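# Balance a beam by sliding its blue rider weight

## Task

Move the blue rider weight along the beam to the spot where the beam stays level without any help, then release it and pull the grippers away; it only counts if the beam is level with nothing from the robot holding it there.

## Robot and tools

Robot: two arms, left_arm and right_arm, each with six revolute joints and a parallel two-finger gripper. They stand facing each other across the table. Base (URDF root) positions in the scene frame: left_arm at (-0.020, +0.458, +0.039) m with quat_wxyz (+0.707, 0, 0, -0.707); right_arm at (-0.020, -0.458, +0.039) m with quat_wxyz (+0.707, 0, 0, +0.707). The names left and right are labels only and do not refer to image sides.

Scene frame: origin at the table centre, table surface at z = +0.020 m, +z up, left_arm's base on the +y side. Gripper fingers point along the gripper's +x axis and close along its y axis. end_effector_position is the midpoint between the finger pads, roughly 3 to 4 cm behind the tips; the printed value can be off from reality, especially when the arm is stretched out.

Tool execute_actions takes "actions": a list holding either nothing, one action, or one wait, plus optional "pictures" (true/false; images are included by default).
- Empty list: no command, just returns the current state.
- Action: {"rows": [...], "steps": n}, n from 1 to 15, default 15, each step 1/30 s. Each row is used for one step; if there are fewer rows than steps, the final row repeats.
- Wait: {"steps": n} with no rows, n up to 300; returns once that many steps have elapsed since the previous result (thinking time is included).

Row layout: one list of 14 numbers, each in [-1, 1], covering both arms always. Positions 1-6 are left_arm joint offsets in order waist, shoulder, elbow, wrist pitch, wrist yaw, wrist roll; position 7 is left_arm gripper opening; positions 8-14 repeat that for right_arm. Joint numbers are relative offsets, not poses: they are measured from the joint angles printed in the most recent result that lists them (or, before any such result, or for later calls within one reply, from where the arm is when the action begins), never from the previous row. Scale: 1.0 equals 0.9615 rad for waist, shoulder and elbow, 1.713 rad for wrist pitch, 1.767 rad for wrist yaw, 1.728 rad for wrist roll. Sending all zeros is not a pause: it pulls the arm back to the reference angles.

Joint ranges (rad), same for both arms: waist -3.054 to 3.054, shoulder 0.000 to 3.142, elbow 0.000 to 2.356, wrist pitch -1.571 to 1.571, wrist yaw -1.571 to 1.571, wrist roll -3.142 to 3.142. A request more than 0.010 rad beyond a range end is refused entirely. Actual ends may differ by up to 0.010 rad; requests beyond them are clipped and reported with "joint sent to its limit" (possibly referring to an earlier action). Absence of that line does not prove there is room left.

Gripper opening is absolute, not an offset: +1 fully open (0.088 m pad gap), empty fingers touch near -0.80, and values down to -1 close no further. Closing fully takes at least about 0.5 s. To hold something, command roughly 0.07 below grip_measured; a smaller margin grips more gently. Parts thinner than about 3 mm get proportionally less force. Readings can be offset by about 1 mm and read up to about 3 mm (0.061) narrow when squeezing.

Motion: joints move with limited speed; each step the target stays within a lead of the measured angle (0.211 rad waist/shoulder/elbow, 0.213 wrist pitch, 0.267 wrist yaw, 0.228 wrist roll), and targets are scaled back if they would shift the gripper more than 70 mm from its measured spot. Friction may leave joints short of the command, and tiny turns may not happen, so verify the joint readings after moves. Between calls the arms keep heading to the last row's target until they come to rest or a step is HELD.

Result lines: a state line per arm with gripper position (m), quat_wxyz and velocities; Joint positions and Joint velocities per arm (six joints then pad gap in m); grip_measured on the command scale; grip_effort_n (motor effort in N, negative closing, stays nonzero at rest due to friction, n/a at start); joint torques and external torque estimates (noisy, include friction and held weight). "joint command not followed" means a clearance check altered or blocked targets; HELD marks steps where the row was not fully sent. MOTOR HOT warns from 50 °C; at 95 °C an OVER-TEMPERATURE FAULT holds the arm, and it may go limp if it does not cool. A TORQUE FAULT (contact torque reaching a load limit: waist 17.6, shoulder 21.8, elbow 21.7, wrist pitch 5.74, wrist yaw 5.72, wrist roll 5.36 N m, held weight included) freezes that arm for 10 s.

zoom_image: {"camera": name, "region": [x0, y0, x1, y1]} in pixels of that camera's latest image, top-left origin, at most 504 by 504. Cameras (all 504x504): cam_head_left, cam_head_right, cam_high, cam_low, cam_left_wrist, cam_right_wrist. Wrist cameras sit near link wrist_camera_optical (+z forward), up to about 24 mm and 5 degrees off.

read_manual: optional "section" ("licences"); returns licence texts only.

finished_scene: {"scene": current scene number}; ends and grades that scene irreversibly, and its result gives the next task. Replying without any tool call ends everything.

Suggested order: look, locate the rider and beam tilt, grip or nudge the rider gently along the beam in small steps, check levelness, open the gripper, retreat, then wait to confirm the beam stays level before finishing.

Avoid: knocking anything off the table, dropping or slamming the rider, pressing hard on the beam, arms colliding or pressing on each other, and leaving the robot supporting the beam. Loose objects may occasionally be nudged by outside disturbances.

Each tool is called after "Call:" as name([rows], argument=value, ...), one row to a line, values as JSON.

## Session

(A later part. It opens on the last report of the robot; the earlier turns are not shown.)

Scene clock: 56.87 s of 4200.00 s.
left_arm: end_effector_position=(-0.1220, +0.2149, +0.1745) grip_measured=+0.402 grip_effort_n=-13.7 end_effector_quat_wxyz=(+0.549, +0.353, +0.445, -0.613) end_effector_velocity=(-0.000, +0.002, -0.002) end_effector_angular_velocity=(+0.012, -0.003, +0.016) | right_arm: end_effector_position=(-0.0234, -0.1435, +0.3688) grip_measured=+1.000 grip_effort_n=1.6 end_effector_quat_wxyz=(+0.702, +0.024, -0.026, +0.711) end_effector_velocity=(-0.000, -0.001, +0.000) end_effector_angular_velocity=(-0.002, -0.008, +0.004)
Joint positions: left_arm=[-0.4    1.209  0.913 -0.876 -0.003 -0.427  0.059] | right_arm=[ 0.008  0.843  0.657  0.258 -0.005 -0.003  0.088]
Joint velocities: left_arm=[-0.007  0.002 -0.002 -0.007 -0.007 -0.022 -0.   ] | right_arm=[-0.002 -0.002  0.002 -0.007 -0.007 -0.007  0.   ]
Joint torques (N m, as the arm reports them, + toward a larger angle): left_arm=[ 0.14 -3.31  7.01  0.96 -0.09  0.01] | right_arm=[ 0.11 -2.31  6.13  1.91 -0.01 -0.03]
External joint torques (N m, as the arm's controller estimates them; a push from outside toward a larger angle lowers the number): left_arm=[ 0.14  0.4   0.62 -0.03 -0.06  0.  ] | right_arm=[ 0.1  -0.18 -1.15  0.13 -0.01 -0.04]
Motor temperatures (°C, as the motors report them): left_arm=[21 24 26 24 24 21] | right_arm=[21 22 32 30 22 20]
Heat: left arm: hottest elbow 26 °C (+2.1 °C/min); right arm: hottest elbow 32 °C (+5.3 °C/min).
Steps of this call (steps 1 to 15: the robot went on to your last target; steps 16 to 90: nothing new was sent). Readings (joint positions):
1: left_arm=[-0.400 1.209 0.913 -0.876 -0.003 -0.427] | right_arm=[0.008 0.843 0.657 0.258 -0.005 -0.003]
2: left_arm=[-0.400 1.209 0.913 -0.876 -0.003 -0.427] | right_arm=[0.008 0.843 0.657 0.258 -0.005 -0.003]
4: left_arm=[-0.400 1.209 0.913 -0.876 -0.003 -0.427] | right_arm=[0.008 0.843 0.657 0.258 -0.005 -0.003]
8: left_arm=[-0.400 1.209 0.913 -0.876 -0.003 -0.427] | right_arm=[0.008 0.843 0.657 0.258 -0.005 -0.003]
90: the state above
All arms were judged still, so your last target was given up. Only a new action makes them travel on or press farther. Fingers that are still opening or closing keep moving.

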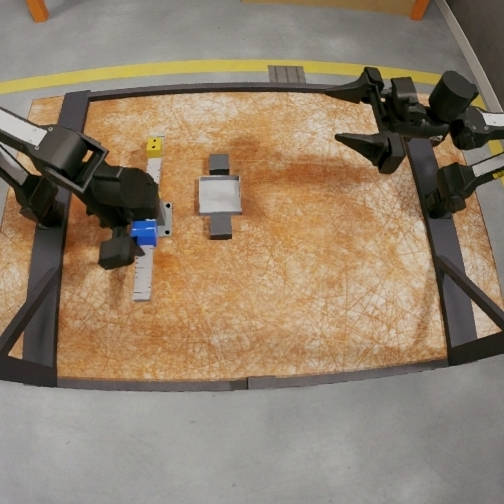

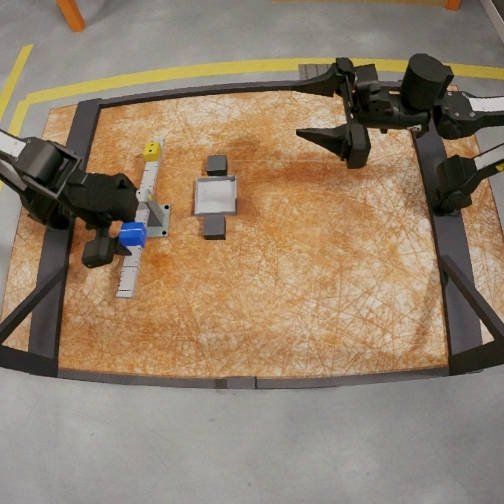

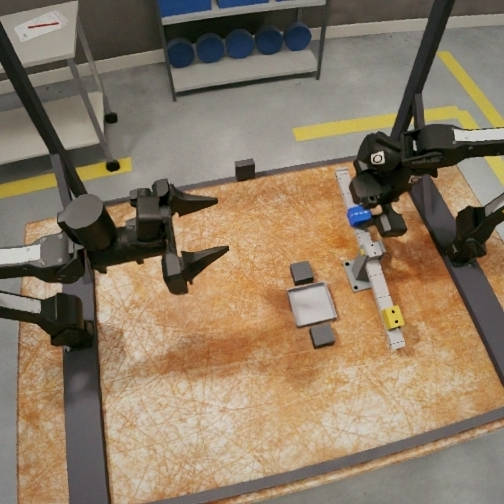

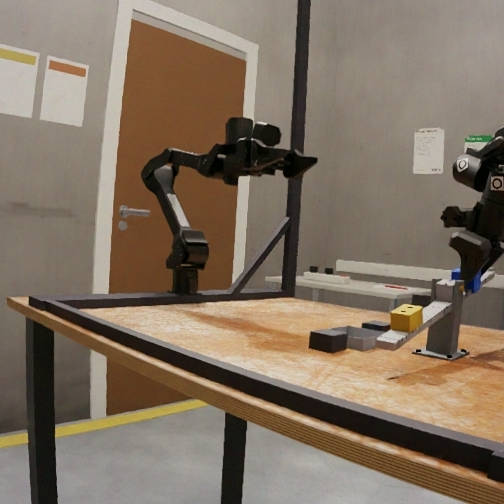

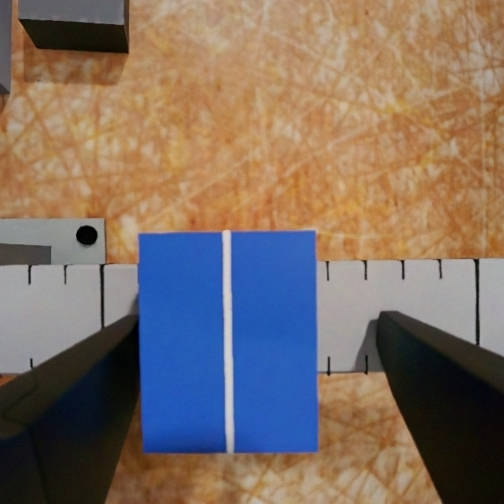

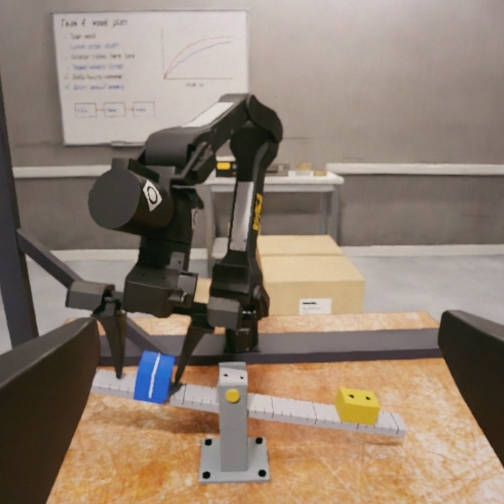

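Call:
execute_actions([
  {"rows":[[0,0.01,-0.03,0.01,0,0,0.4,0,0,0,0,0,0,1],[-0.015,0.015,-0.05,0.015,0,0,0.4,0,0,0,0,0,0,1],[-0.03,0.02,-0.05,0.02,0,-0.01,0.4,0,0,0,0,0,0,1],[-0.045,0.025,-0.05,0.02,0,-0.02,0.4,0,0,0,0,0,0,1],[-0.06,0.03,-0.05,0.022,0,-0.03,0.4,0,0,0,0,0,0,1],[-0.075,0.036,-0.05,0.024,0,-0.04,0.4,0,0,0,0,0,0,1],[-0.09,0.042,-0.05,0.026,0,-0.05,0.4,0,0,0,0,0,0,1],[-0.105,0.048,-0.05,0.028,0,-0.055,0.4,0,0,0,0,0,0,1],[-0.12,0.054,-0.05,0.03,0,-0.06,0.4,0,0,0,0,0,0,1],[-0.135,0.06,-0.05,0.032,0,-0.07,0.4,0,0,0,0,0,0,1],[-0.15,0.066,-0.05,0.034,0,-0.075,0.4,0,0,0,0,0,0,1],[-0.17,0.072,-0.05,0.037,0,-0.08,0.4,0,0,0,0,0,0,1],[-0.187,0.078,-0.05,0.04,0,-0.09,0.4,0,0,0,0,0,0,1]]},
], pictures=false)

Call:
execute_actions([
  {"steps":12},
], pictures=false)

Call:
execute_actions([
  {"rows":[[0.05,0,0,0,0.01,0,0.4,0,0,0,0,0,0,1],[0.05,0,0,0,0.01,0,0.4,0,0,0,0,0,0,1],[0.05,0,0,0,0.01,0,0.4,0,0,0,0,0,0,1],[0.05,0,0,0,0.01,0,0.4,0,0,0,0,0,0,1],[0.05,0,0.08,-0.035,0.01,0,0.4,0,0,0,0,0,0,1]]},
], pictures=false)

Call:
execute_actions([
  {"steps":150},
])

Scene clock: 71.63 s of 4200.00 s.
left_arm: end_effector_position=(-0.1559, +0.2252, +0.1543) grip_measured=+0.402 grip_effort_n=-14.2 end_effector_quat_wxyz=(+0.535, +0.363, +0.457, -0.611) end_effector_velocity=(-0.081, +0.052, -0.042) end_effector_angular_velocity=(+0.181, +0.039, -0.173) | right_arm: end_effector_position=(-0.0234, -0.1435, +0.3688) grip_measured=+1.000 grip_effort_n=1.2 end_effector_quat_wxyz=(+0.702, +0.024, -0.026, +0.711) end_effector_velocity=(+0.001, -0.000, -0.002) end_effector_angular_velocity=(-0.007, -0.008, -0.001)
Joint positions: left_arm=[-0.544  1.267  0.881 -0.816 -0.026 -0.556  0.059] | right_arm=[ 0.008  0.843  0.657  0.258 -0.005 -0.003  0.088]
Joint velocities: left_arm=[-0.32   0.12  -0.042  0.022  0.066 -0.183 -0.   ] | right_arm=[-0.007 -0.002 -0.002 -0.007 -0.007 -0.007  0.   ]
Joint torques (N m, as the arm reports them, + toward a larger angle): left_arm=[-0.81 -2.91  4.39  1.38  0.67 -0.28] | right_arm=[ 0.09 -2.23  6.    1.92  0.   -0.02]
External joint torques (N m, as the arm's controller estimates them; a push from outside toward a larger angle lowers the number): left_arm=[-1.23  1.22 -1.78  0.48  0.82 -0.28] | right_arm=[ 0.11 -0.14 -1.21  0.15 -0.01 -0.03]
Motor temperatures (°C, as the motors report them): left_arm=[21 24 28 24 24 21] | right_arm=[21 22 32 31 22 20]
Heat: left arm: hottest elbow 28 °C (+3.0 °C/min); right arm: hottest elbow 32 °C (+3.0 °C/min).
Steps of this call (steps 1 to 110: nothing new was sent; then 10.60 s passed at rest; steps 111 to 125: all 15 steps of this action). Readings (joint positions):
111: left_arm=[-0.400 1.209 0.913 -0.876 -0.003 -0.427] | right_arm=[0.008 0.843 0.657 0.258 -0.005 -0.003]
112: left_arm=[-0.401 1.209 0.908 -0.870 -0.003 -0.427] | right_arm=[0.008 0.843 0.657 0.258 -0.005 -0.003]
114: left_arm=[-0.410 1.211 0.897 -0.856 -0.005 -0.432] | right_arm=[0.008 0.843 0.657 0.258 -0.005 -0.003]
118: left_arm=[-0.447 1.231 0.884 -0.840 -0.033 -0.477] | right_arm=[0.008 0.843 0.657 0.258 -0.005 -0.003]
125: the state above

Scene clock: 72.03 s of 4200.00 s.
left_arm: end_effector_position=(-0.1610, +0.2285, +0.1516) grip_measured=+0.402 grip_effort_n=-14.2 end_effector_quat_wxyz=(+0.531, +0.367, +0.460, -0.611) end_effector_velocity=(+0.004, +0.004, -0.001) end_effector_angular_velocity=(+0.002, -0.029, -0.006) | right_arm: end_effector_position=(-0.0234, -0.1435, +0.3688) grip_measured=+1.000 grip_effort_n=1.6 end_effector_quat_wxyz=(+0.702, +0.024, -0.026, +0.711) end_effector_velocity=(+0.001, -0.001, +0.001) end_effector_angular_velocity=(+0.008, -0.022, -0.002)
Joint positions: left_arm=[-0.566  1.274  0.877 -0.814 -0.025 -0.575  0.059] | right_arm=[ 0.008  0.843  0.657  0.258 -0.005 -0.003  0.088]
Joint velocities: left_arm=[-0.007 -0.007 -0.002 -0.022 -0.022  0.007 -0.   ] | right_arm=[-0.007 -0.002 -0.002  0.007 -0.007 -0.022  0.   ]
Joint torques (N m, as the arm reports them, + toward a larger angle): left_arm=[-0.94 -2.64  4.44  1.6   0.7  -0.22] | right_arm=[ 0.18 -2.09  6.36  1.92  0.03  0.02]
External joint torques (N m, as the arm's controller estimates them; a push from outside toward a larger angle lowers the number): left_arm=[-0.94  1.46 -1.88  0.67  0.76 -0.24] | right_arm=[ 0.19  0.03 -0.93  0.13  0.02  0.01]
Motor temperatures (°C, as the motors report them): left_arm=[21 24 28 24 24 21] | right_arm=[21 22 32 31 22 20]
Heat: left arm: hottest elbow 28 °C (+3.0 °C/min); right arm: hottest elbow 32 °C (+3.0 °C/min).
Steps of this call (steps 1 to 12: the robot went on to your last target). Readings (joint positions):
1: left_arm=[-0.552 1.270 0.879 -0.815 -0.026 -0.561] | right_arm=[0.008 0.843 0.657 0.258 -0.005 -0.003]
2: left_arm=[-0.557 1.272 0.879 -0.815 -0.026 -0.565] | right_arm=[0.008 0.843 0.657 0.258 -0.005 -0.003]
4: left_arm=[-0.562 1.274 0.877 -0.814 -0.026 -0.570] | right_arm=[0.008 0.843 0.657 0.258 -0.005 -0.003]
8: left_arm=[-0.565 1.274 0.877 -0.814 -0.025 -0.573] | right_arm=[0.008 0.843 0.657 0.258 -0.005 -0.003]
12: the state above

Scene clock: 72.53 s of 4200.00 s.
left_arm: end_effector_position=(-0.1550, +0.2203, +0.1687) grip_measured=+0.402 grip_effort_n=-13.7 end_effector_quat_wxyz=(+0.537, +0.352, +0.472, -0.603) end_effector_velocity=(-0.007, -0.019, +0.038) end_effector_angular_velocity=(-0.117, +0.056, +0.003) | right_arm: end_effector_position=(-0.0234, -0.1435, +0.3688) grip_measured=+1.000 grip_effort_n=1.2 end_effector_quat_wxyz=(+0.702, +0.024, -0.026, +0.711) end_effector_velocity=(+0.001, -0.000, -0.002) end_effector_angular_velocity=(-0.007, -0.008, -0.001)
Joint positions: left_arm=[-0.52   1.275  0.944 -0.87  -0.005 -0.575  0.059] | right_arm=[ 0.008  0.843  0.657  0.258 -0.005 -0.003  0.088]
Joint velocities: left_arm=[ 0.007 -0.037  0.085  0.007 -0.007  0.007 -0.   ] | right_arm=[-0.007 -0.002 -0.002 -0.007 -0.007 -0.007  0.   ]
Joint torques (N m, as the arm reports them, + toward a larger angle): left_arm=[ 0.09 -3.55  6.04  0.95 -0.12  0.  ] | right_arm=[ 0.05 -2.14  6.16  1.94  0.03 -0.02]
External joint torques (N m, as the arm's controller estimates them; a push from outside toward a larger angle lowers the number): left_arm=[ 0.12  0.93 -0.77 -0.14 -0.06 -0.02] | right_arm=[ 0.08  0.   -1.12  0.15  0.02 -0.02]
Motor temperatures (°C, as the motors report them): left_arm=[21 24 28 24 24 21] | right_arm=[21 22 32 31 22 20]
Heat: left arm: hottest elbow 28 °C (+3.0 °C/min); right arm: hottest elbow 32 °C (+3.0 °C/min).
Steps of this call (steps 1 to 15: all 15 steps of this action). Readings (joint positions):
1: left_arm=[-0.561 1.274 0.877 -0.814 -0.021 -0.575] | right_arm=[0.008 0.843 0.657 0.258 -0.005 -0.003]
2: left_arm=[-0.551 1.274 0.877 -0.814 -0.009 -0.575] | right_arm=[0.008 0.843 0.657 0.258 -0.005 -0.003]
4: left_arm=[-0.536 1.274 0.877 -0.814 -0.005 -0.575] | right_arm=[0.008 0.843 0.657 0.258 -0.005 -0.003]
8: left_arm=[-0.523 1.275 0.918 -0.854 -0.005 -0.575] | right_arm=[0.008 0.843 0.657 0.258 -0.005 -0.003]
15: the state above

Scene clock: 77.53 s of 4200.00 s.
left_arm: end_effector_position=(-0.1550, +0.2200, +0.1698) grip_measured=+0.402 grip_effort_n=-13.7 end_effector_quat_wxyz=(+0.538, +0.351, +0.472, -0.604) end_effector_velocity=(-0.001, -0.002, +0.002) end_effector_angular_velocity=(-0.013, +0.002, +0.007) | right_arm: end_effector_position=(-0.0234, -0.1435, +0.3688) grip_measured=+1.000 grip_effort_n=1.6 end_effector_quat_wxyz=(+0.702, +0.024, -0.026, +0.711) end_effector_velocity=(-0.004, -0.001, +0.001) end_effector_angular_velocity=(+0.007, +0.006, +0.025)
Joint positions: left_arm=[-0.52   1.274  0.946 -0.872 -0.006 -0.575  0.059] | right_arm=[ 0.008  0.843  0.657  0.258 -0.005 -0.003  0.088]
Joint velocities: left_arm=[-0.002 -0.002  0.002  0.007 -0.007 -0.007 -0.   ] | right_arm=[ 0.002 -0.002 -0.002  0.007 -0.022  0.007  0.   ]
Joint torques (N m, as the arm reports them, + toward a larger angle): left_arm=[ 0.17 -3.59  6.6   1.01 -0.11  0.03] | right_arm=[ 0.2  -2.16  6.16  1.93 -0.01  0.  ]
External joint torques (N m, as the arm's controller estimates them; a push from outside toward a larger angle lowers the number): left_arm=[ 0.16  0.56  0.18  0.04 -0.07  0.01] | right_arm=[ 0.15 -0.01 -1.15  0.13  0.01 -0.01]
Motor temperatures (°C, as the motors report them): left_arm=[21 24 28 24 24 21] | right_arm=[21 22 33 31 22 20]
Heat: left arm: hottest elbow 28 °C (+2.0 °C/min); right arm: hottest elbow 33 °C (+4.0 °C/min).
Steps of this call (steps 1 to 15: the robot went on to your last target; steps 16 to 120: nothing new was sent; then 1.00 s passed at rest). Readings (joint positions):
1: left_arm=[-0.520 1.274 0.946 -0.870 -0.005 -0.575] | right_arm=[0.008 0.843 0.657 0.258 -0.005 -0.003]
2: left_arm=[-0.520 1.274 0.946 -0.870 -0.005 -0.575] | right_arm=[0.008 0.843 0.657 0.258 -0.005 -0.003]
4: left_arm=[-0.520 1.274 0.946 -0.872 -0.005 -0.575] | right_arm=[0.008 0.843 0.657 0.258 -0.005 -0.003]
8: left_arm=[-0.520 1.274 0.946 -0.872 -0.006 -0.575] | right_arm=[0.008 0.843 0.657 0.258 -0.005 -0.003]
120: the state above
All arms were judged still, so your last target was given up. Only a new action makes them travel on or press farther. Fingers that are still opening or closing keep moving.

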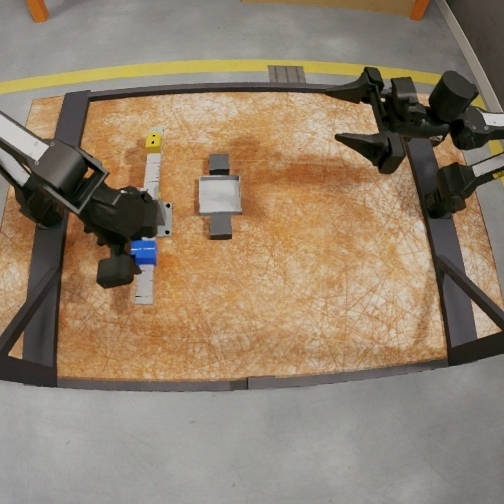

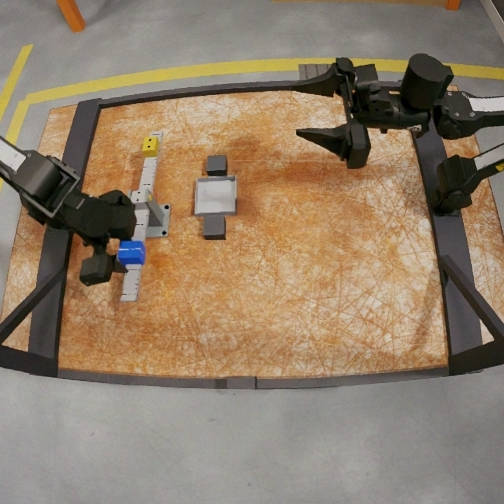

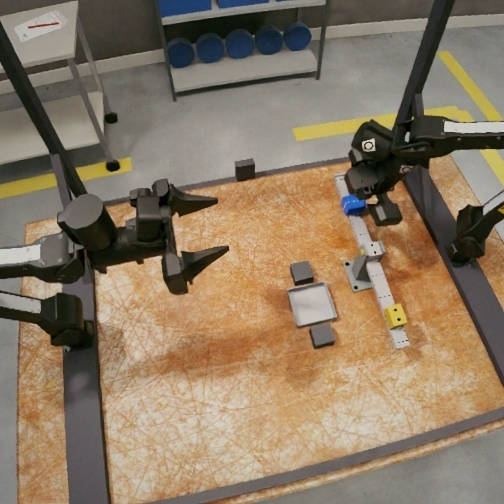

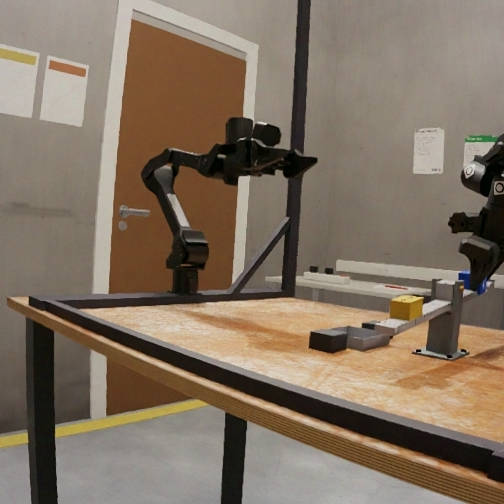

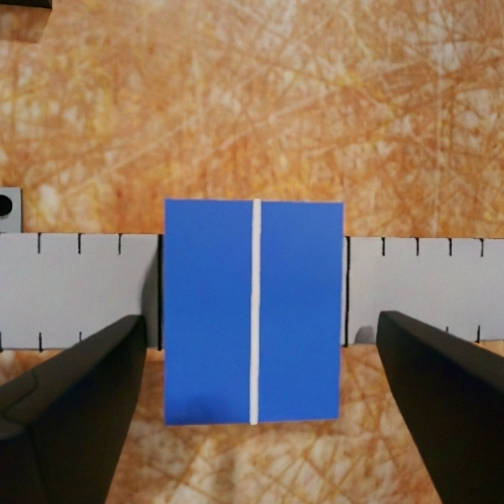

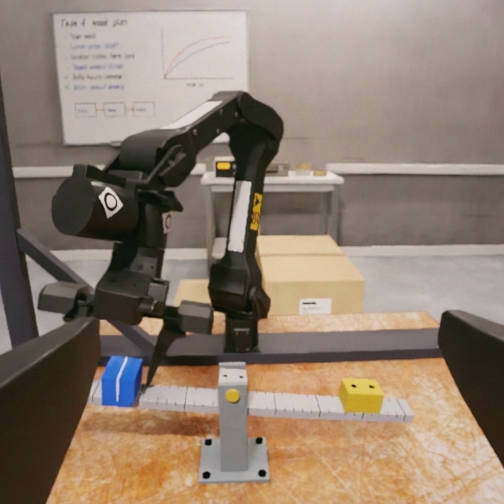

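Call:
execute_actions([
  {"rows":[[0,0.015,-0.02,0.014,0,0,0.4,0,0,0,0,0,0,1],[0,0.03,-0.04,0.028,0,0,0.4,0,0,0,0,0,0,1],[0,0.043,-0.058,0.042,0,0,0.4,0,0,0,0,0,0,1],[-0.01,0.043,-0.058,0.042,0,0,0.4,0,0,0,0,0,0,1],[-0.02,0.043,-0.058,0.042,0,0,0.4,0,0,0,0,0,0,1],[-0.03,0.043,-0.058,0.042,0,0,0.4,0,0,0,0,0,0,1],[-0.04,0.043,-0.058,0.042,0,0,0.4,0,0,0,0,0,0,1],[-0.05,0.043,-0.058,0.042,0,0,0.4,0,0,0,0,0,0,1],[-0.06,0.043,-0.058,0.042,0,0,0.4,0,0,0,0,0,0,1],[-0.07,0.043,-0.058,0.042,0,0,0.4,0,0,0,0,0,0,1],[-0.08,0.043,-0.058,0.042,0,0,0.4,0,0,0,0,0,0,1],[-0.09,0.043,-0.058,0.042,0,0,0.4,0,0,0,0,0,0,1]]},
], pictures=false)

Call:
execute_actions([
  {"steps":12},
], pictures=false)

Call:
execute_actions([
  {"rows":[[0.05,0,0,0,0.01,0,0.4,0,0,0,0,0,0,1],[0.05,0,0,0,0.01,0,0.4,0,0,0,0,0,0,1],[0.05,0,0,0,0.01,0,0.4,0,0,0,0,0,0,1],[0.05,0,0,0,0.01,0,0.4,0,0,0,0,0,0,1],[0.05,0,0.05,-0.02,0.01,0,0.4,0,0,0,0,0,0,1]]},
], pictures=false)

Call:
execute_actions([
  {"steps":240},
])

Call:
zoom_image(camera="cam_right_wrist", region=[80,340,440,500])

Scene clock: 95.17 s of 4200.00 s.
left_arm: end_effector_position=(-0.1699, +0.2245, +0.1513) grip_measured=+0.402 grip_effort_n=-13.7 end_effector_quat_wxyz=(+0.525, +0.372, +0.456, -0.615) end_effector_velocity=(-0.017, +0.018, -0.003) end_effector_angular_velocity=(+0.020, -0.018, -0.081) | right_arm: end_effector_position=(-0.0234, -0.1435, +0.3688) grip_measured=+1.000 grip_effort_n=1.6 end_effector_quat_wxyz=(+0.702, +0.024, -0.026, +0.711) end_effector_velocity=(-0.000, -0.000, -0.005) end_effector_angular_velocity=(-0.022, -0.008, +0.004)
Joint positions: left_arm=[-0.585  1.309  0.901 -0.804 -0.025 -0.575  0.059] | right_arm=[ 0.008  0.843  0.657  0.258 -0.005 -0.003  0.088]
Joint velocities: left_arm=[-0.09  -0.002 -0.007 -0.022 -0.007 -0.007  0.   ] | right_arm=[-0.002 -0.002 -0.002 -0.022 -0.007 -0.007  0.   ]
Joint torques (N m, as the arm reports them, + toward a larger angle): left_arm=[-1.07 -3.2   4.48  1.41  0.59  0.02] | right_arm=[ 0.08 -2.09  6.18  1.91  0.02  0.01]
External joint torques (N m, as the arm's controller estimates them; a push from outside toward a larger angle lowers the number): left_arm=[-1.25  1.08 -1.69  0.52  0.68  0.01] | right_arm=[ 0.1   0.   -1.03  0.14  0.02  0.  ]
Motor temperatures (°C, as the motors report them): left_arm=[21 24 29 24 24 21] | right_arm=[21 22 33 31 22 20]
Heat: left arm: hottest elbow 29 °C (+3.0 °C/min); right arm: hottest elbow 33 °C (+2.0 °C/min).
Steps of this call (steps 1 to 110: nothing new was sent; then 13.47 s passed at rest; steps 111 to 125: all 15 steps of this action). Readings (joint positions):
111: left_arm=[-0.520 1.274 0.946 -0.871 -0.006 -0.575] | right_arm=[0.008 0.843 0.657 0.258 -0.005 -0.003]
112: left_arm=[-0.520 1.276 0.944 -0.862 -0.006 -0.575] | right_arm=[0.008 0.843 0.657 0.258 -0.005 -0.003]
114: left_arm=[-0.520 1.284 0.932 -0.831 -0.007 -0.575] | right_arm=[0.008 0.843 0.657 0.258 -0.005 -0.003]
118: left_arm=[-0.539 1.306 0.908 -0.813 -0.016 -0.575] | right_arm=[0.008 0.843 0.657 0.258 -0.005 -0.003]
125: the state above

Scene clock: 95.57 s of 4200.00 s.
left_arm: end_effector_position=(-0.1712, +0.2252, +0.1513) grip_measured=+0.402 grip_effort_n=-13.7 end_effector_quat_wxyz=(+0.523, +0.373, +0.455, -0.617) end_effector_velocity=(+0.002, +0.003, -0.002) end_effector_angular_velocity=(+0.008, -0.010, +0.007) | right_arm: end_effector_position=(-0.0234, -0.1435, +0.3688) grip_measured=+1.000 grip_effort_n=1.6 end_effector_quat_wxyz=(+0.702, +0.024, -0.026, +0.711) end_effector_velocity=(+0.004, -0.000, -0.002) end_effector_angular_velocity=(-0.007, -0.006, -0.025)
Joint positions: left_arm=[-0.591  1.309  0.901 -0.804 -0.025 -0.575  0.059] | right_arm=[ 0.008  0.843  0.657  0.258 -0.005 -0.003  0.088]
Joint velocities: left_arm=[-0.002 -0.002 -0.007 -0.007 -0.007 -0.007 -0.   ] | right_arm=[-0.002 -0.002 -0.002 -0.007  0.022 -0.007  0.   ]
Joint torques (N m, as the arm reports them, + toward a larger angle): left_arm=[-1.27 -3.24  4.47  1.4   0.6   0.02] | right_arm=[ 0.01 -2.16  6.05  1.91  0.01 -0.02]
External joint torques (N m, as the arm's controller estimates them; a push from outside toward a larger angle lowers the number): left_arm=[-1.27  1.04 -1.79  0.47  0.66  0.01] | right_arm=[ 0.03 -0.03 -1.23  0.12 -0.01 -0.03]
Motor temperatures (°C, as the motors report them): left_arm=[21 24 29 24 24 21] | right_arm=[21 22 33 31 22 20]
Heat: left arm: hottest elbow 29 °C (+3.0 °C/min); right arm: hottest elbow 33 °C (+2.0 °C/min).
Steps of this call (steps 1 to 12: the robot went on to your last target). Readings (joint positions):
1: left_arm=[-0.588 1.309 0.901 -0.804 -0.025 -0.575] | right_arm=[0.008 0.843 0.657 0.258 -0.005 -0.003]
2: left_arm=[-0.589 1.309 0.901 -0.804 -0.025 -0.575] | right_arm=[0.008 0.843 0.657 0.258 -0.005 -0.003]
4: left_arm=[-0.590 1.309 0.901 -0.804 -0.025 -0.575] | right_arm=[0.008 0.843 0.657 0.258 -0.005 -0.003]
8: left_arm=[-0.591 1.309 0.901 -0.804 -0.025 -0.575] | right_arm=[0.008 0.843 0.657 0.258 -0.005 -0.003]
12: the state above

Scene clock: 96.07 s of 4200.00 s.
left_arm: end_effector_position=(-0.1642, +0.2173, +0.1615) grip_measured=+0.402 grip_effort_n=-13.7 end_effector_quat_wxyz=(+0.531, +0.359, +0.467, -0.609) end_effector_velocity=(+0.003, -0.008, +0.009) end_effector_angular_velocity=(-0.031, -0.008, +0.013) | right_arm: end_effector_position=(-0.0234, -0.1435, +0.3688) grip_measured=+1.000 grip_effort_n=1.6 end_effector_quat_wxyz=(+0.702, +0.024, -0.026, +0.711) end_effector_velocity=(-0.000, -0.000, -0.002) end_effector_angular_velocity=(-0.007, -0.023, +0.003)
Joint positions: left_arm=[-0.546  1.309  0.94  -0.834 -0.009 -0.575  0.059] | right_arm=[ 0.008  0.843  0.657  0.258 -0.005 -0.003  0.088]
Joint velocities: left_arm=[ 0.012 -0.002  0.027 -0.007 -0.022  0.007 -0.   ] | right_arm=[-0.002 -0.002 -0.002 -0.007 -0.007 -0.022  0.   ]
Joint torques (N m, as the arm reports them, + toward a larger angle): left_arm=[ 0.11 -3.81  6.41  0.84  0.01  0.  ] | right_arm=[ 0.02 -2.24  6.11  1.92  0.    0.01]
External joint torques (N m, as the arm's controller estimates them; a push from outside toward a larger angle lowers the number): left_arm=[ 0.07  0.42  0.31 -0.03  0.06 -0.02] | right_arm=[ 0.02 -0.1  -1.17  0.13  0.    0.  ]
Motor temperatures (°C, as the motors report them): left_arm=[21 24 29 24 24 21] | right_arm=[21 22 33 31 22 20]
Heat: left arm: hottest elbow 29 °C (+3.0 °C/min); right arm: hottest elbow 33 °C (+2.0 °C/min).
Steps of this call (steps 1 to 15: all 15 steps of this action). Readings (joint positions):
1: left_arm=[-0.587 1.309 0.901 -0.804 -0.021 -0.575] | right_arm=[0.008 0.843 0.657 0.258 -0.005 -0.003]
2: left_arm=[-0.576 1.309 0.901 -0.803 -0.011 -0.575] | right_arm=[0.008 0.843 0.657 0.258 -0.005 -0.003]
4: left_arm=[-0.560 1.309 0.901 -0.803 -0.009 -0.575] | right_arm=[0.008 0.843 0.657 0.258 -0.005 -0.003]
8: left_arm=[-0.548 1.309 0.923 -0.826 -0.009 -0.575] | right_arm=[0.008 0.843 0.657 0.258 -0.005 -0.003]
15: the state above

Scene clock: 104.07 s of 4200.00 s.
left_arm: end_effector_position=(-0.1640, +0.2175, +0.1616) grip_measured=+0.402 grip_effort_n=-13.7 end_effector_quat_wxyz=(+0.531, +0.359, +0.467, -0.609) end_effector_velocity=(+0.000, +0.002, -0.001) end_effector_angular_velocity=(+0.004, -0.007, +0.002) | right_arm: end_effector_position=(-0.0234, -0.1435, +0.3688) grip_measured=+1.000 grip_effort_n=1.6 end_effector_quat_wxyz=(+0.702, +0.024, -0.026, +0.711) end_effector_velocity=(-0.003, -0.000, -0.005) end_effector_angular_velocity=(-0.022, -0.009, +0.019)
Joint positions: left_arm=[-0.545  1.309  0.941 -0.836 -0.009 -0.575  0.059] | right_arm=[ 0.008  0.843  0.657  0.258 -0.005 -0.003  0.088]
Joint velocities: left_arm=[-0.007 -0.002 -0.002 -0.007 -0.007 -0.007  0.   ] | right_arm=[-0.002 -0.002 -0.002 -0.022 -0.022 -0.007  0.   ]
Joint torques (N m, as the arm reports them, + toward a larger angle): left_arm=[ 0.25 -3.8   6.61  0.97  0.01  0.02] | right_arm=[-0.08 -2.09  6.18  1.9   0.06 -0.02]
External joint torques (N m, as the arm's controller estimates them; a push from outside toward a larger angle lowers the number): left_arm=[0.27 0.53 0.31 0.04 0.05 0.  ] | right_arm=[-0.08 -0.05 -0.99  0.16  0.06 -0.03]
Motor temperatures (°C, as the motors report them): left_arm=[21 24 29 24 24 21] | right_arm=[21 22 33 32 22 20]
Heat: left arm: hottest elbow 29 °C (+3.0 °C/min); right arm: hottest elbow 33 °C (+2.0 °C/min).
Steps of this call (steps 1 to 15: the robot went on to your last target; steps 16 to 120: nothing new was sent; then 4.00 s passed at rest). Readings (joint positions):
1: left_arm=[-0.546 1.309 0.940 -0.834 -0.009 -0.575] | right_arm=[0.008 0.843 0.657 0.258 -0.005 -0.003]
2: left_arm=[-0.546 1.309 0.940 -0.835 -0.009 -0.575] | right_arm=[0.008 0.843 0.657 0.258 -0.005 -0.003]
4: left_arm=[-0.546 1.309 0.940 -0.836 -0.009 -0.575] | right_arm=[0.008 0.843 0.657 0.258 -0.005 -0.003]
8: left_arm=[-0.545 1.309 0.941 -0.836 -0.009 -0.575] | right_arm=[0.008 0.843 0.657 0.258 -0.005 -0.003]
120: the state above
All arms were judged still, so your last target was given up. Only a new action makes them travel on or press farther. Fingers that are still opening or closing keep moving.

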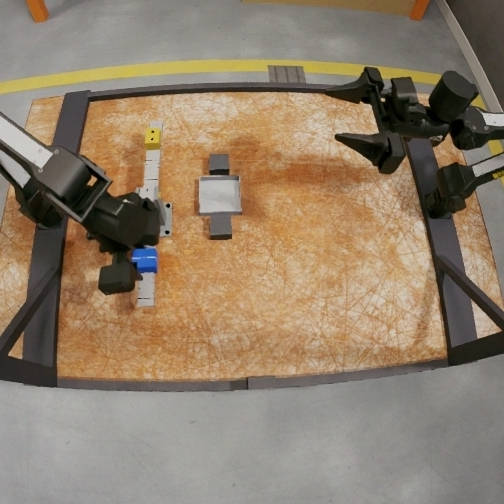

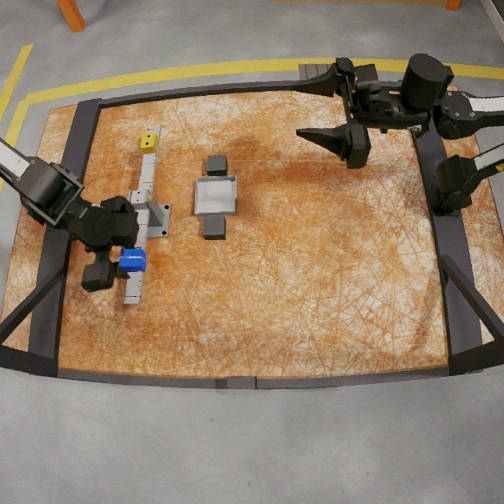

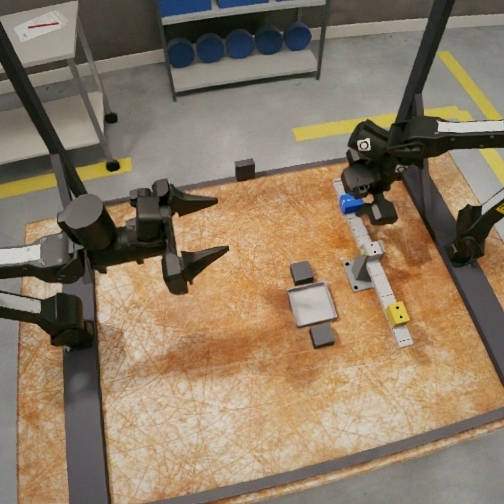

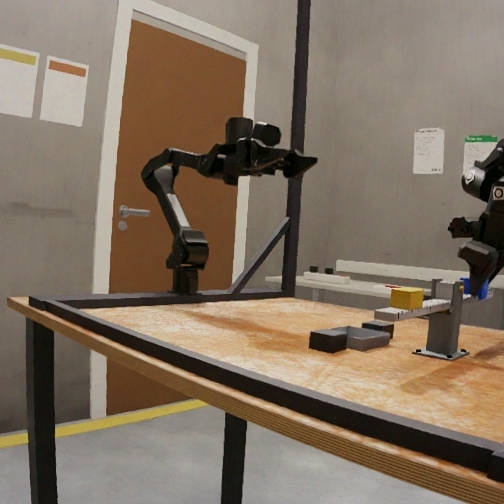

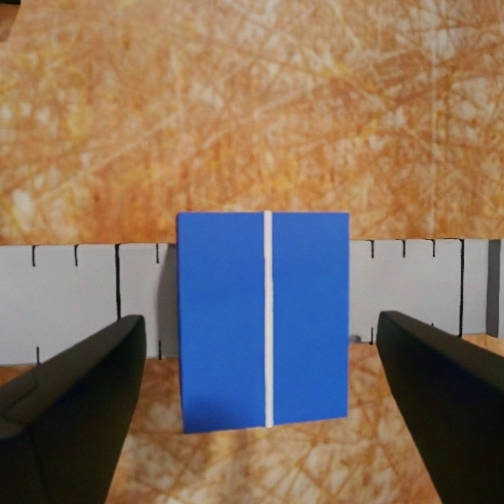

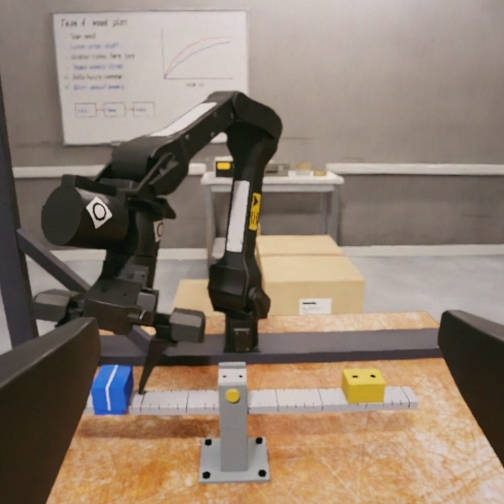

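Region (80, 340, 440, 500) of cam_right_wrist's 504x504 image, scaled by 1.400, with more detail than that image has.

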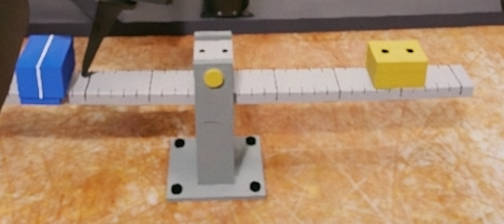

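Call:
execute_actions(actions=[])

Call:
execute_actions([
  {"rows":[[0,0,0.05,-0.015,0,0,0.4,0,0,0,0,0,0,1],[0,0,0.1,-0.03,0,0,0.4,0,0,0,0,0,0,1],[0,0,0.15,-0.045,0,0,0.4,0,0,0,0,0,0,1],[0,0,0.2,-0.06,0,0,0.4,0,0,0,0,0,0,1],[0,0,0.25,-0.07,0,0,0.4,0,0,0,0,0,0,1],[0,0,0.3,-0.08,0,0,0.4,0,0,0,0,0,0,1],[0,0,0.3,-0.08,0,0,0.4,0,0,0,0,0,0,1],[0,0,0.3,-0.08,0,0,0.4,0,0,0,0,0,0,1],[0,-0.05,0.3,-0.08,0,0,0.4,0,0,0,0,0,0,1],[0,-0.1,0.3,-0.08,0,0,0.4,0,0,0,0,0,0,1],[0,-0.15,0.3,-0.08,0,0,0.4,0,0,0,0,0,0,1],[0,-0.2,0.3,-0.08,0,0,0.4,0,0,0,0,0,0,1],[0,-0.25,0.3,-0.08,0,0,0.4,0,0,0,0,0,0,1],[0,-0.3,0.3,-0.08,0,0,0.4,0,0,0,0,0,0,1]],"steps":15},
], pictures=false)

Call:
execute_actions([
  {"steps":120},
])

Call:
zoom_image(camera="cam_right_wrist", region=[80,340,440,500])

Scene clock: 128.03 s of 4200.00 s.
left_arm: end_effector_position=(-0.1640, +0.2175, +0.1616) grip_measured=+0.402 grip_effort_n=-13.7 end_effector_quat_wxyz=(+0.531, +0.359, +0.467, -0.609) end_effector_velocity=(+0.004, +0.003, +0.001) end_effector_angular_velocity=(+0.008, -0.010, +0.012) | right_arm: end_effector_position=(-0.0234, -0.1435, +0.3688) grip_measured=+1.000 grip_effort_n=1.6 end_effector_quat_wxyz=(+0.702, +0.024, -0.026, +0.711) end_effector_velocity=(-0.000, -0.000, -0.002) end_effector_angular_velocity=(-0.007, -0.008, +0.004)
Joint positions: left_arm=[-0.545  1.309  0.941 -0.836 -0.009 -0.575  0.059] | right_arm=[ 0.008  0.843  0.657  0.258 -0.005 -0.003  0.088]
Joint velocities: left_arm=[ 0.002 -0.007  0.002 -0.022 -0.007 -0.007 -0.   ] | right_arm=[-0.002 -0.002 -0.002 -0.007 -0.007 -0.007  0.   ]
Joint torques (N m, as the arm reports them, + toward a larger angle): left_arm=[ 0.26 -3.81  6.59  0.99  0.   -0.01] | right_arm=[ 0.05 -2.05  6.19  1.9   0.    0.  ]
External joint torques (N m, as the arm's controller estimates them; a push from outside toward a larger angle lowers the number): left_arm=[ 0.24  0.59  0.26  0.06  0.04 -0.03] | right_arm=[ 0.05  0.04 -1.02  0.14  0.   -0.01]
Motor temperatures (°C, as the motors report them): left_arm=[21 25 30 24 24 21] | right_arm=[21 22 33 32 22 20]
Heat: left arm: hottest elbow 30 °C (+3.0 °C/min); right arm: hottest elbow 33 °C (+1.0 °C/min).
Steps of this call (steps 1 to 110: nothing new was sent; then 20.30 s passed at rest). Readings (joint positions):
1: left_arm=[-0.545 1.309 0.941 -0.836 -0.009 -0.575] | right_arm=[0.008 0.843 0.657 0.258 -0.005 -0.003]
2: left_arm=[-0.545 1.309 0.941 -0.836 -0.009 -0.575] | right_arm=[0.008 0.843 0.657 0.258 -0.005 -0.003]
4: left_arm=[-0.545 1.309 0.941 -0.836 -0.009 -0.575] | right_arm=[0.008 0.843 0.657 0.258 -0.005 -0.003]
8: left_arm=[-0.545 1.309 0.941 -0.836 -0.009 -0.575] | right_arm=[0.008 0.843 0.657 0.258 -0.005 -0.003]
110: the state above

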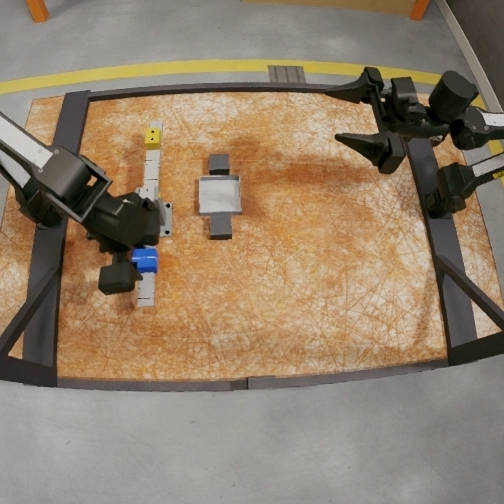

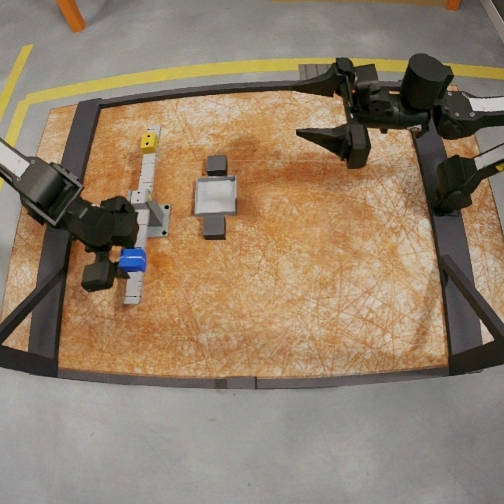

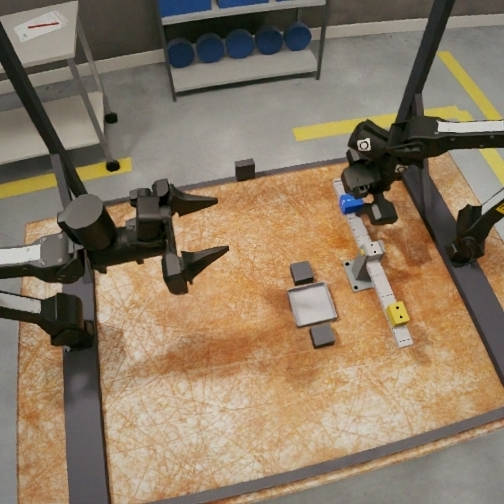

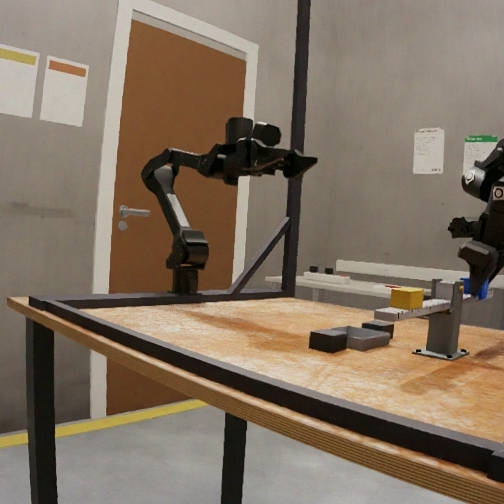

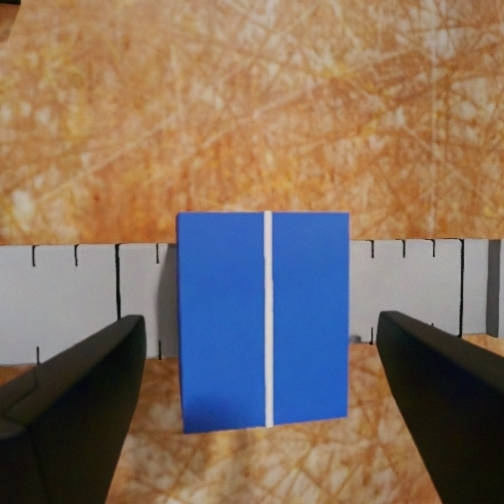

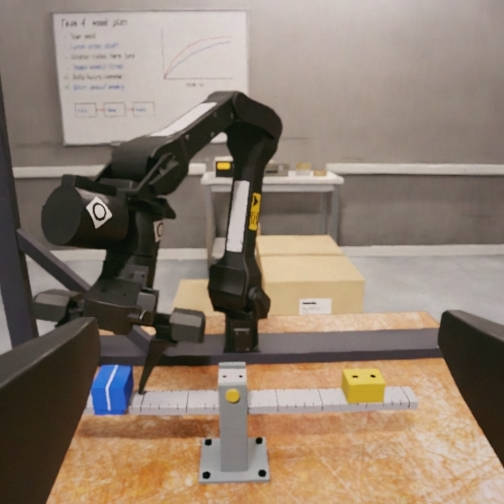

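Scene clock: 128.53 s of 4200.00 s.
left_arm: end_effector_position=(-0.1654, +0.2152, +0.2931) grip_measured=+0.402 grip_effort_n=-14.2 end_effector_quat_wxyz=(+0.535, +0.231, +0.422, -0.695) end_effector_velocity=(+0.096, +0.153, +0.340) end_effector_angular_velocity=(-1.048, +0.621, +0.017) | right_arm: end_effector_position=(-0.0234, -0.1435, +0.3688) grip_measured=+1.000 grip_effort_n=1.6 end_effector_quat_wxyz=(+0.702, +0.024, -0.026, +0.711) end_effector_velocity=(-0.003, -0.000, -0.004) end_effector_angular_velocity=(-0.012, -0.009, +0.019)
Joint positions: left_arm=[-0.545  1.121  1.208 -0.97  -0.009 -0.575  0.059] | right_arm=[ 0.008  0.843  0.657  0.258 -0.005 -0.003  0.088]
Joint velocities: left_arm=[-0.002 -1.184  0.1   -0.066 -0.022 -0.007 -0.   ] | right_arm=[-0.002 -0.002 -0.007 -0.007 -0.022 -0.007  0.   ]
Joint torques (N m, as the arm reports them, + toward a larger angle): left_arm=[-0.01 -2.9   7.25  1.49 -0.07  0.  ] | right_arm=[ 0.08 -2.09  6.07  1.94  0.   -0.07]
External joint torques (N m, as the arm's controller estimates them; a push from outside toward a larger angle lowers the number): left_arm=[-0.02 -1.13  1.41  0.13 -0.03 -0.02] | right_arm=[ 0.06  0.01 -1.14  0.18  0.01 -0.08]
Motor temperatures (°C, as the motors report them): left_arm=[21 25 30 24 24 21] | right_arm=[21 22 33 32 22 20]
Heat: left arm: hottest elbow 30 °C (+3.0 °C/min); right arm: hottest elbow 33 °C (+1.0 °C/min).
Steps of this call (steps 1 to 15: all 15 steps of this action). Readings (joint positions):
1: left_arm=[-0.545 1.309 0.945 -0.841 -0.009 -0.575] | right_arm=[0.008 0.843 0.657 0.258 -0.005 -0.003]
2: left_arm=[-0.545 1.309 0.956 -0.855 -0.009 -0.575] | right_arm=[0.008 0.843 0.657 0.258 -0.005 -0.003]
4: left_arm=[-0.545 1.312 1.006 -0.890 -0.009 -0.575] | right_arm=[0.008 0.843 0.657 0.258 -0.005 -0.003]
8: left_arm=[-0.545 1.310 1.165 -0.939 -0.009 -0.575] | right_arm=[0.008 0.843 0.657 0.258 -0.005 -0.003]
15: the state above

Scene clock: 132.53 s of 4200.00 s.
left_arm: end_effector_position=(-0.1572, +0.2286, +0.3274) grip_measured=+0.402 grip_effort_n=-14.2 end_effector_quat_wxyz=(+0.532, +0.181, +0.402, -0.723) end_effector_velocity=(+0.000, +0.002, -0.003) end_effector_angular_velocity=(+0.011, -0.006, +0.003) | right_arm: end_effector_position=(-0.0234, -0.1435, +0.3688) grip_measured=+1.000 grip_effort_n=1.6 end_effector_quat_wxyz=(+0.702, +0.024, -0.026, +0.711) end_effector_velocity=(-0.000, -0.000, -0.002) end_effector_angular_velocity=(-0.007, -0.008, +0.004)
Joint positions: left_arm=[-0.545  1.02   1.232 -0.972 -0.009 -0.575  0.059] | right_arm=[ 0.008  0.843  0.657  0.258 -0.005 -0.003  0.088]
Joint velocities: left_arm=[-0.007 -0.002 -0.007 -0.007 -0.007 -0.007 -0.   ] | right_arm=[-0.002 -0.002 -0.002 -0.007 -0.007 -0.007  0.   ]
Joint torques (N m, as the arm reports them, + toward a larger angle): left_arm=[ 0.07 -2.09  5.49  1.64 -0.05  0.03] | right_arm=[-0.03 -2.1   6.19  1.89  0.   -0.01]
External joint torques (N m, as the arm's controller estimates them; a push from outside toward a larger angle lowers the number): left_arm=[ 0.09  0.26 -0.81  0.15 -0.02  0.  ] | right_arm=[-0.01  0.01 -1.06  0.11 -0.01 -0.02]
Motor temperatures (°C, as the motors report them): left_arm=[21 25 30 24 24 21] | right_arm=[21 22 34 32 22 20]
Heat: left arm: hottest elbow 30 °C (+2.0 °C/min); right arm: hottest elbow 34 °C (+2.0 °C/min).
Steps of this call (steps 1 to 30: the robot went on to your last target; steps 31 to 120: nothing new was sent). Readings (joint positions):
1: left_arm=[-0.545 1.084 1.214 -0.970 -0.009 -0.575] | right_arm=[0.008 0.843 0.657 0.258 -0.005 -0.003]
2: left_arm=[-0.545 1.055 1.221 -0.970 -0.009 -0.575] | right_arm=[0.008 0.843 0.657 0.258 -0.005 -0.003]
4: left_arm=[-0.545 1.022 1.231 -0.970 -0.009 -0.575] | right_arm=[0.008 0.843 0.657 0.258 -0.005 -0.003]
8: left_arm=[-0.545 1.019 1.232 -0.972 -0.009 -0.575] | right_arm=[0.008 0.843 0.657 0.258 -0.005 -0.003]
120: the state above
All arms were judged still, so your last target was given up. Only a new action makes them travel on or press farther. Fingers that are still opening or closing keep moving.

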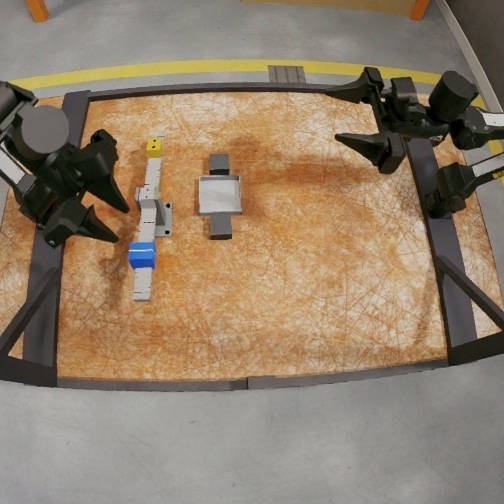

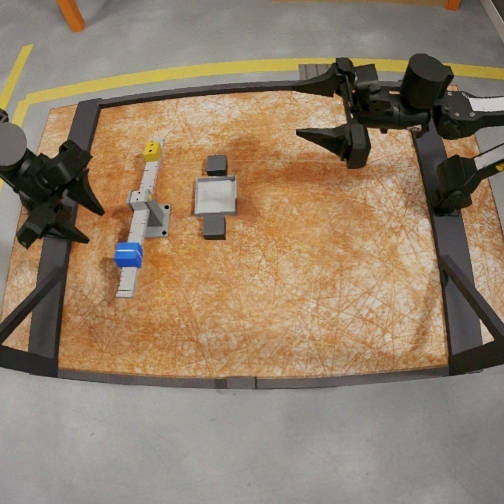

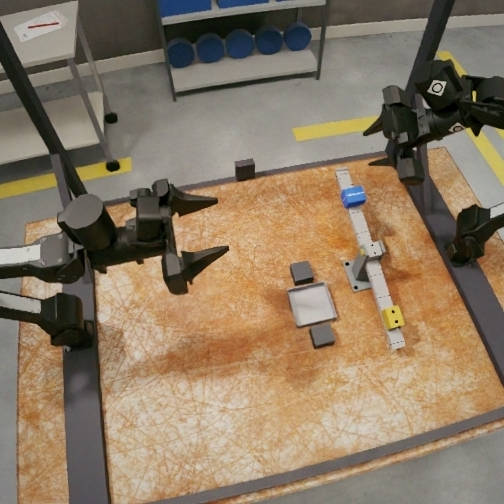

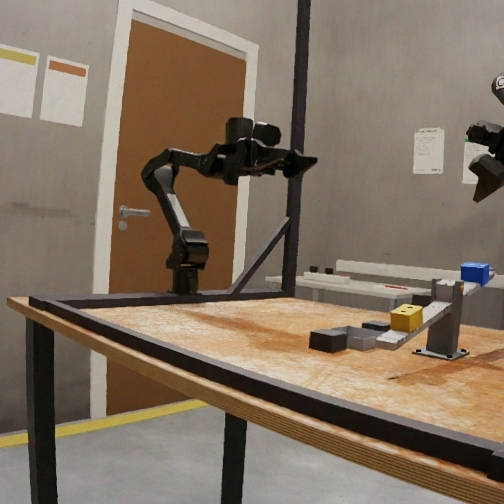

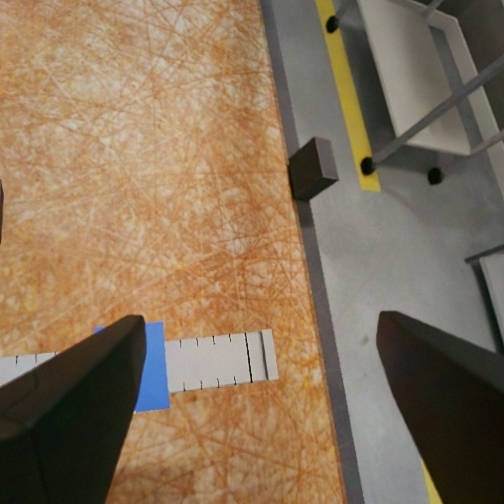

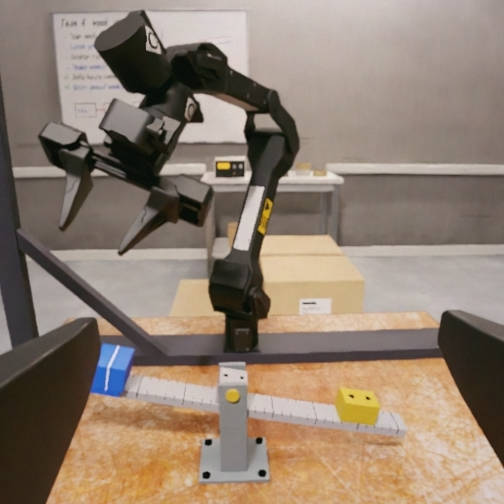

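Region (80, 340, 440, 500) of cam_right_wrist's 504x504 image, scaled by 1.400, with more detail than that image has.

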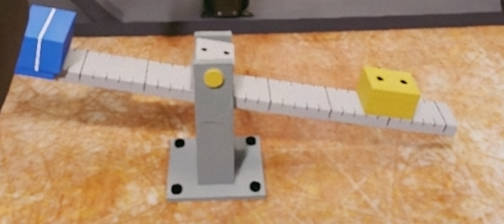

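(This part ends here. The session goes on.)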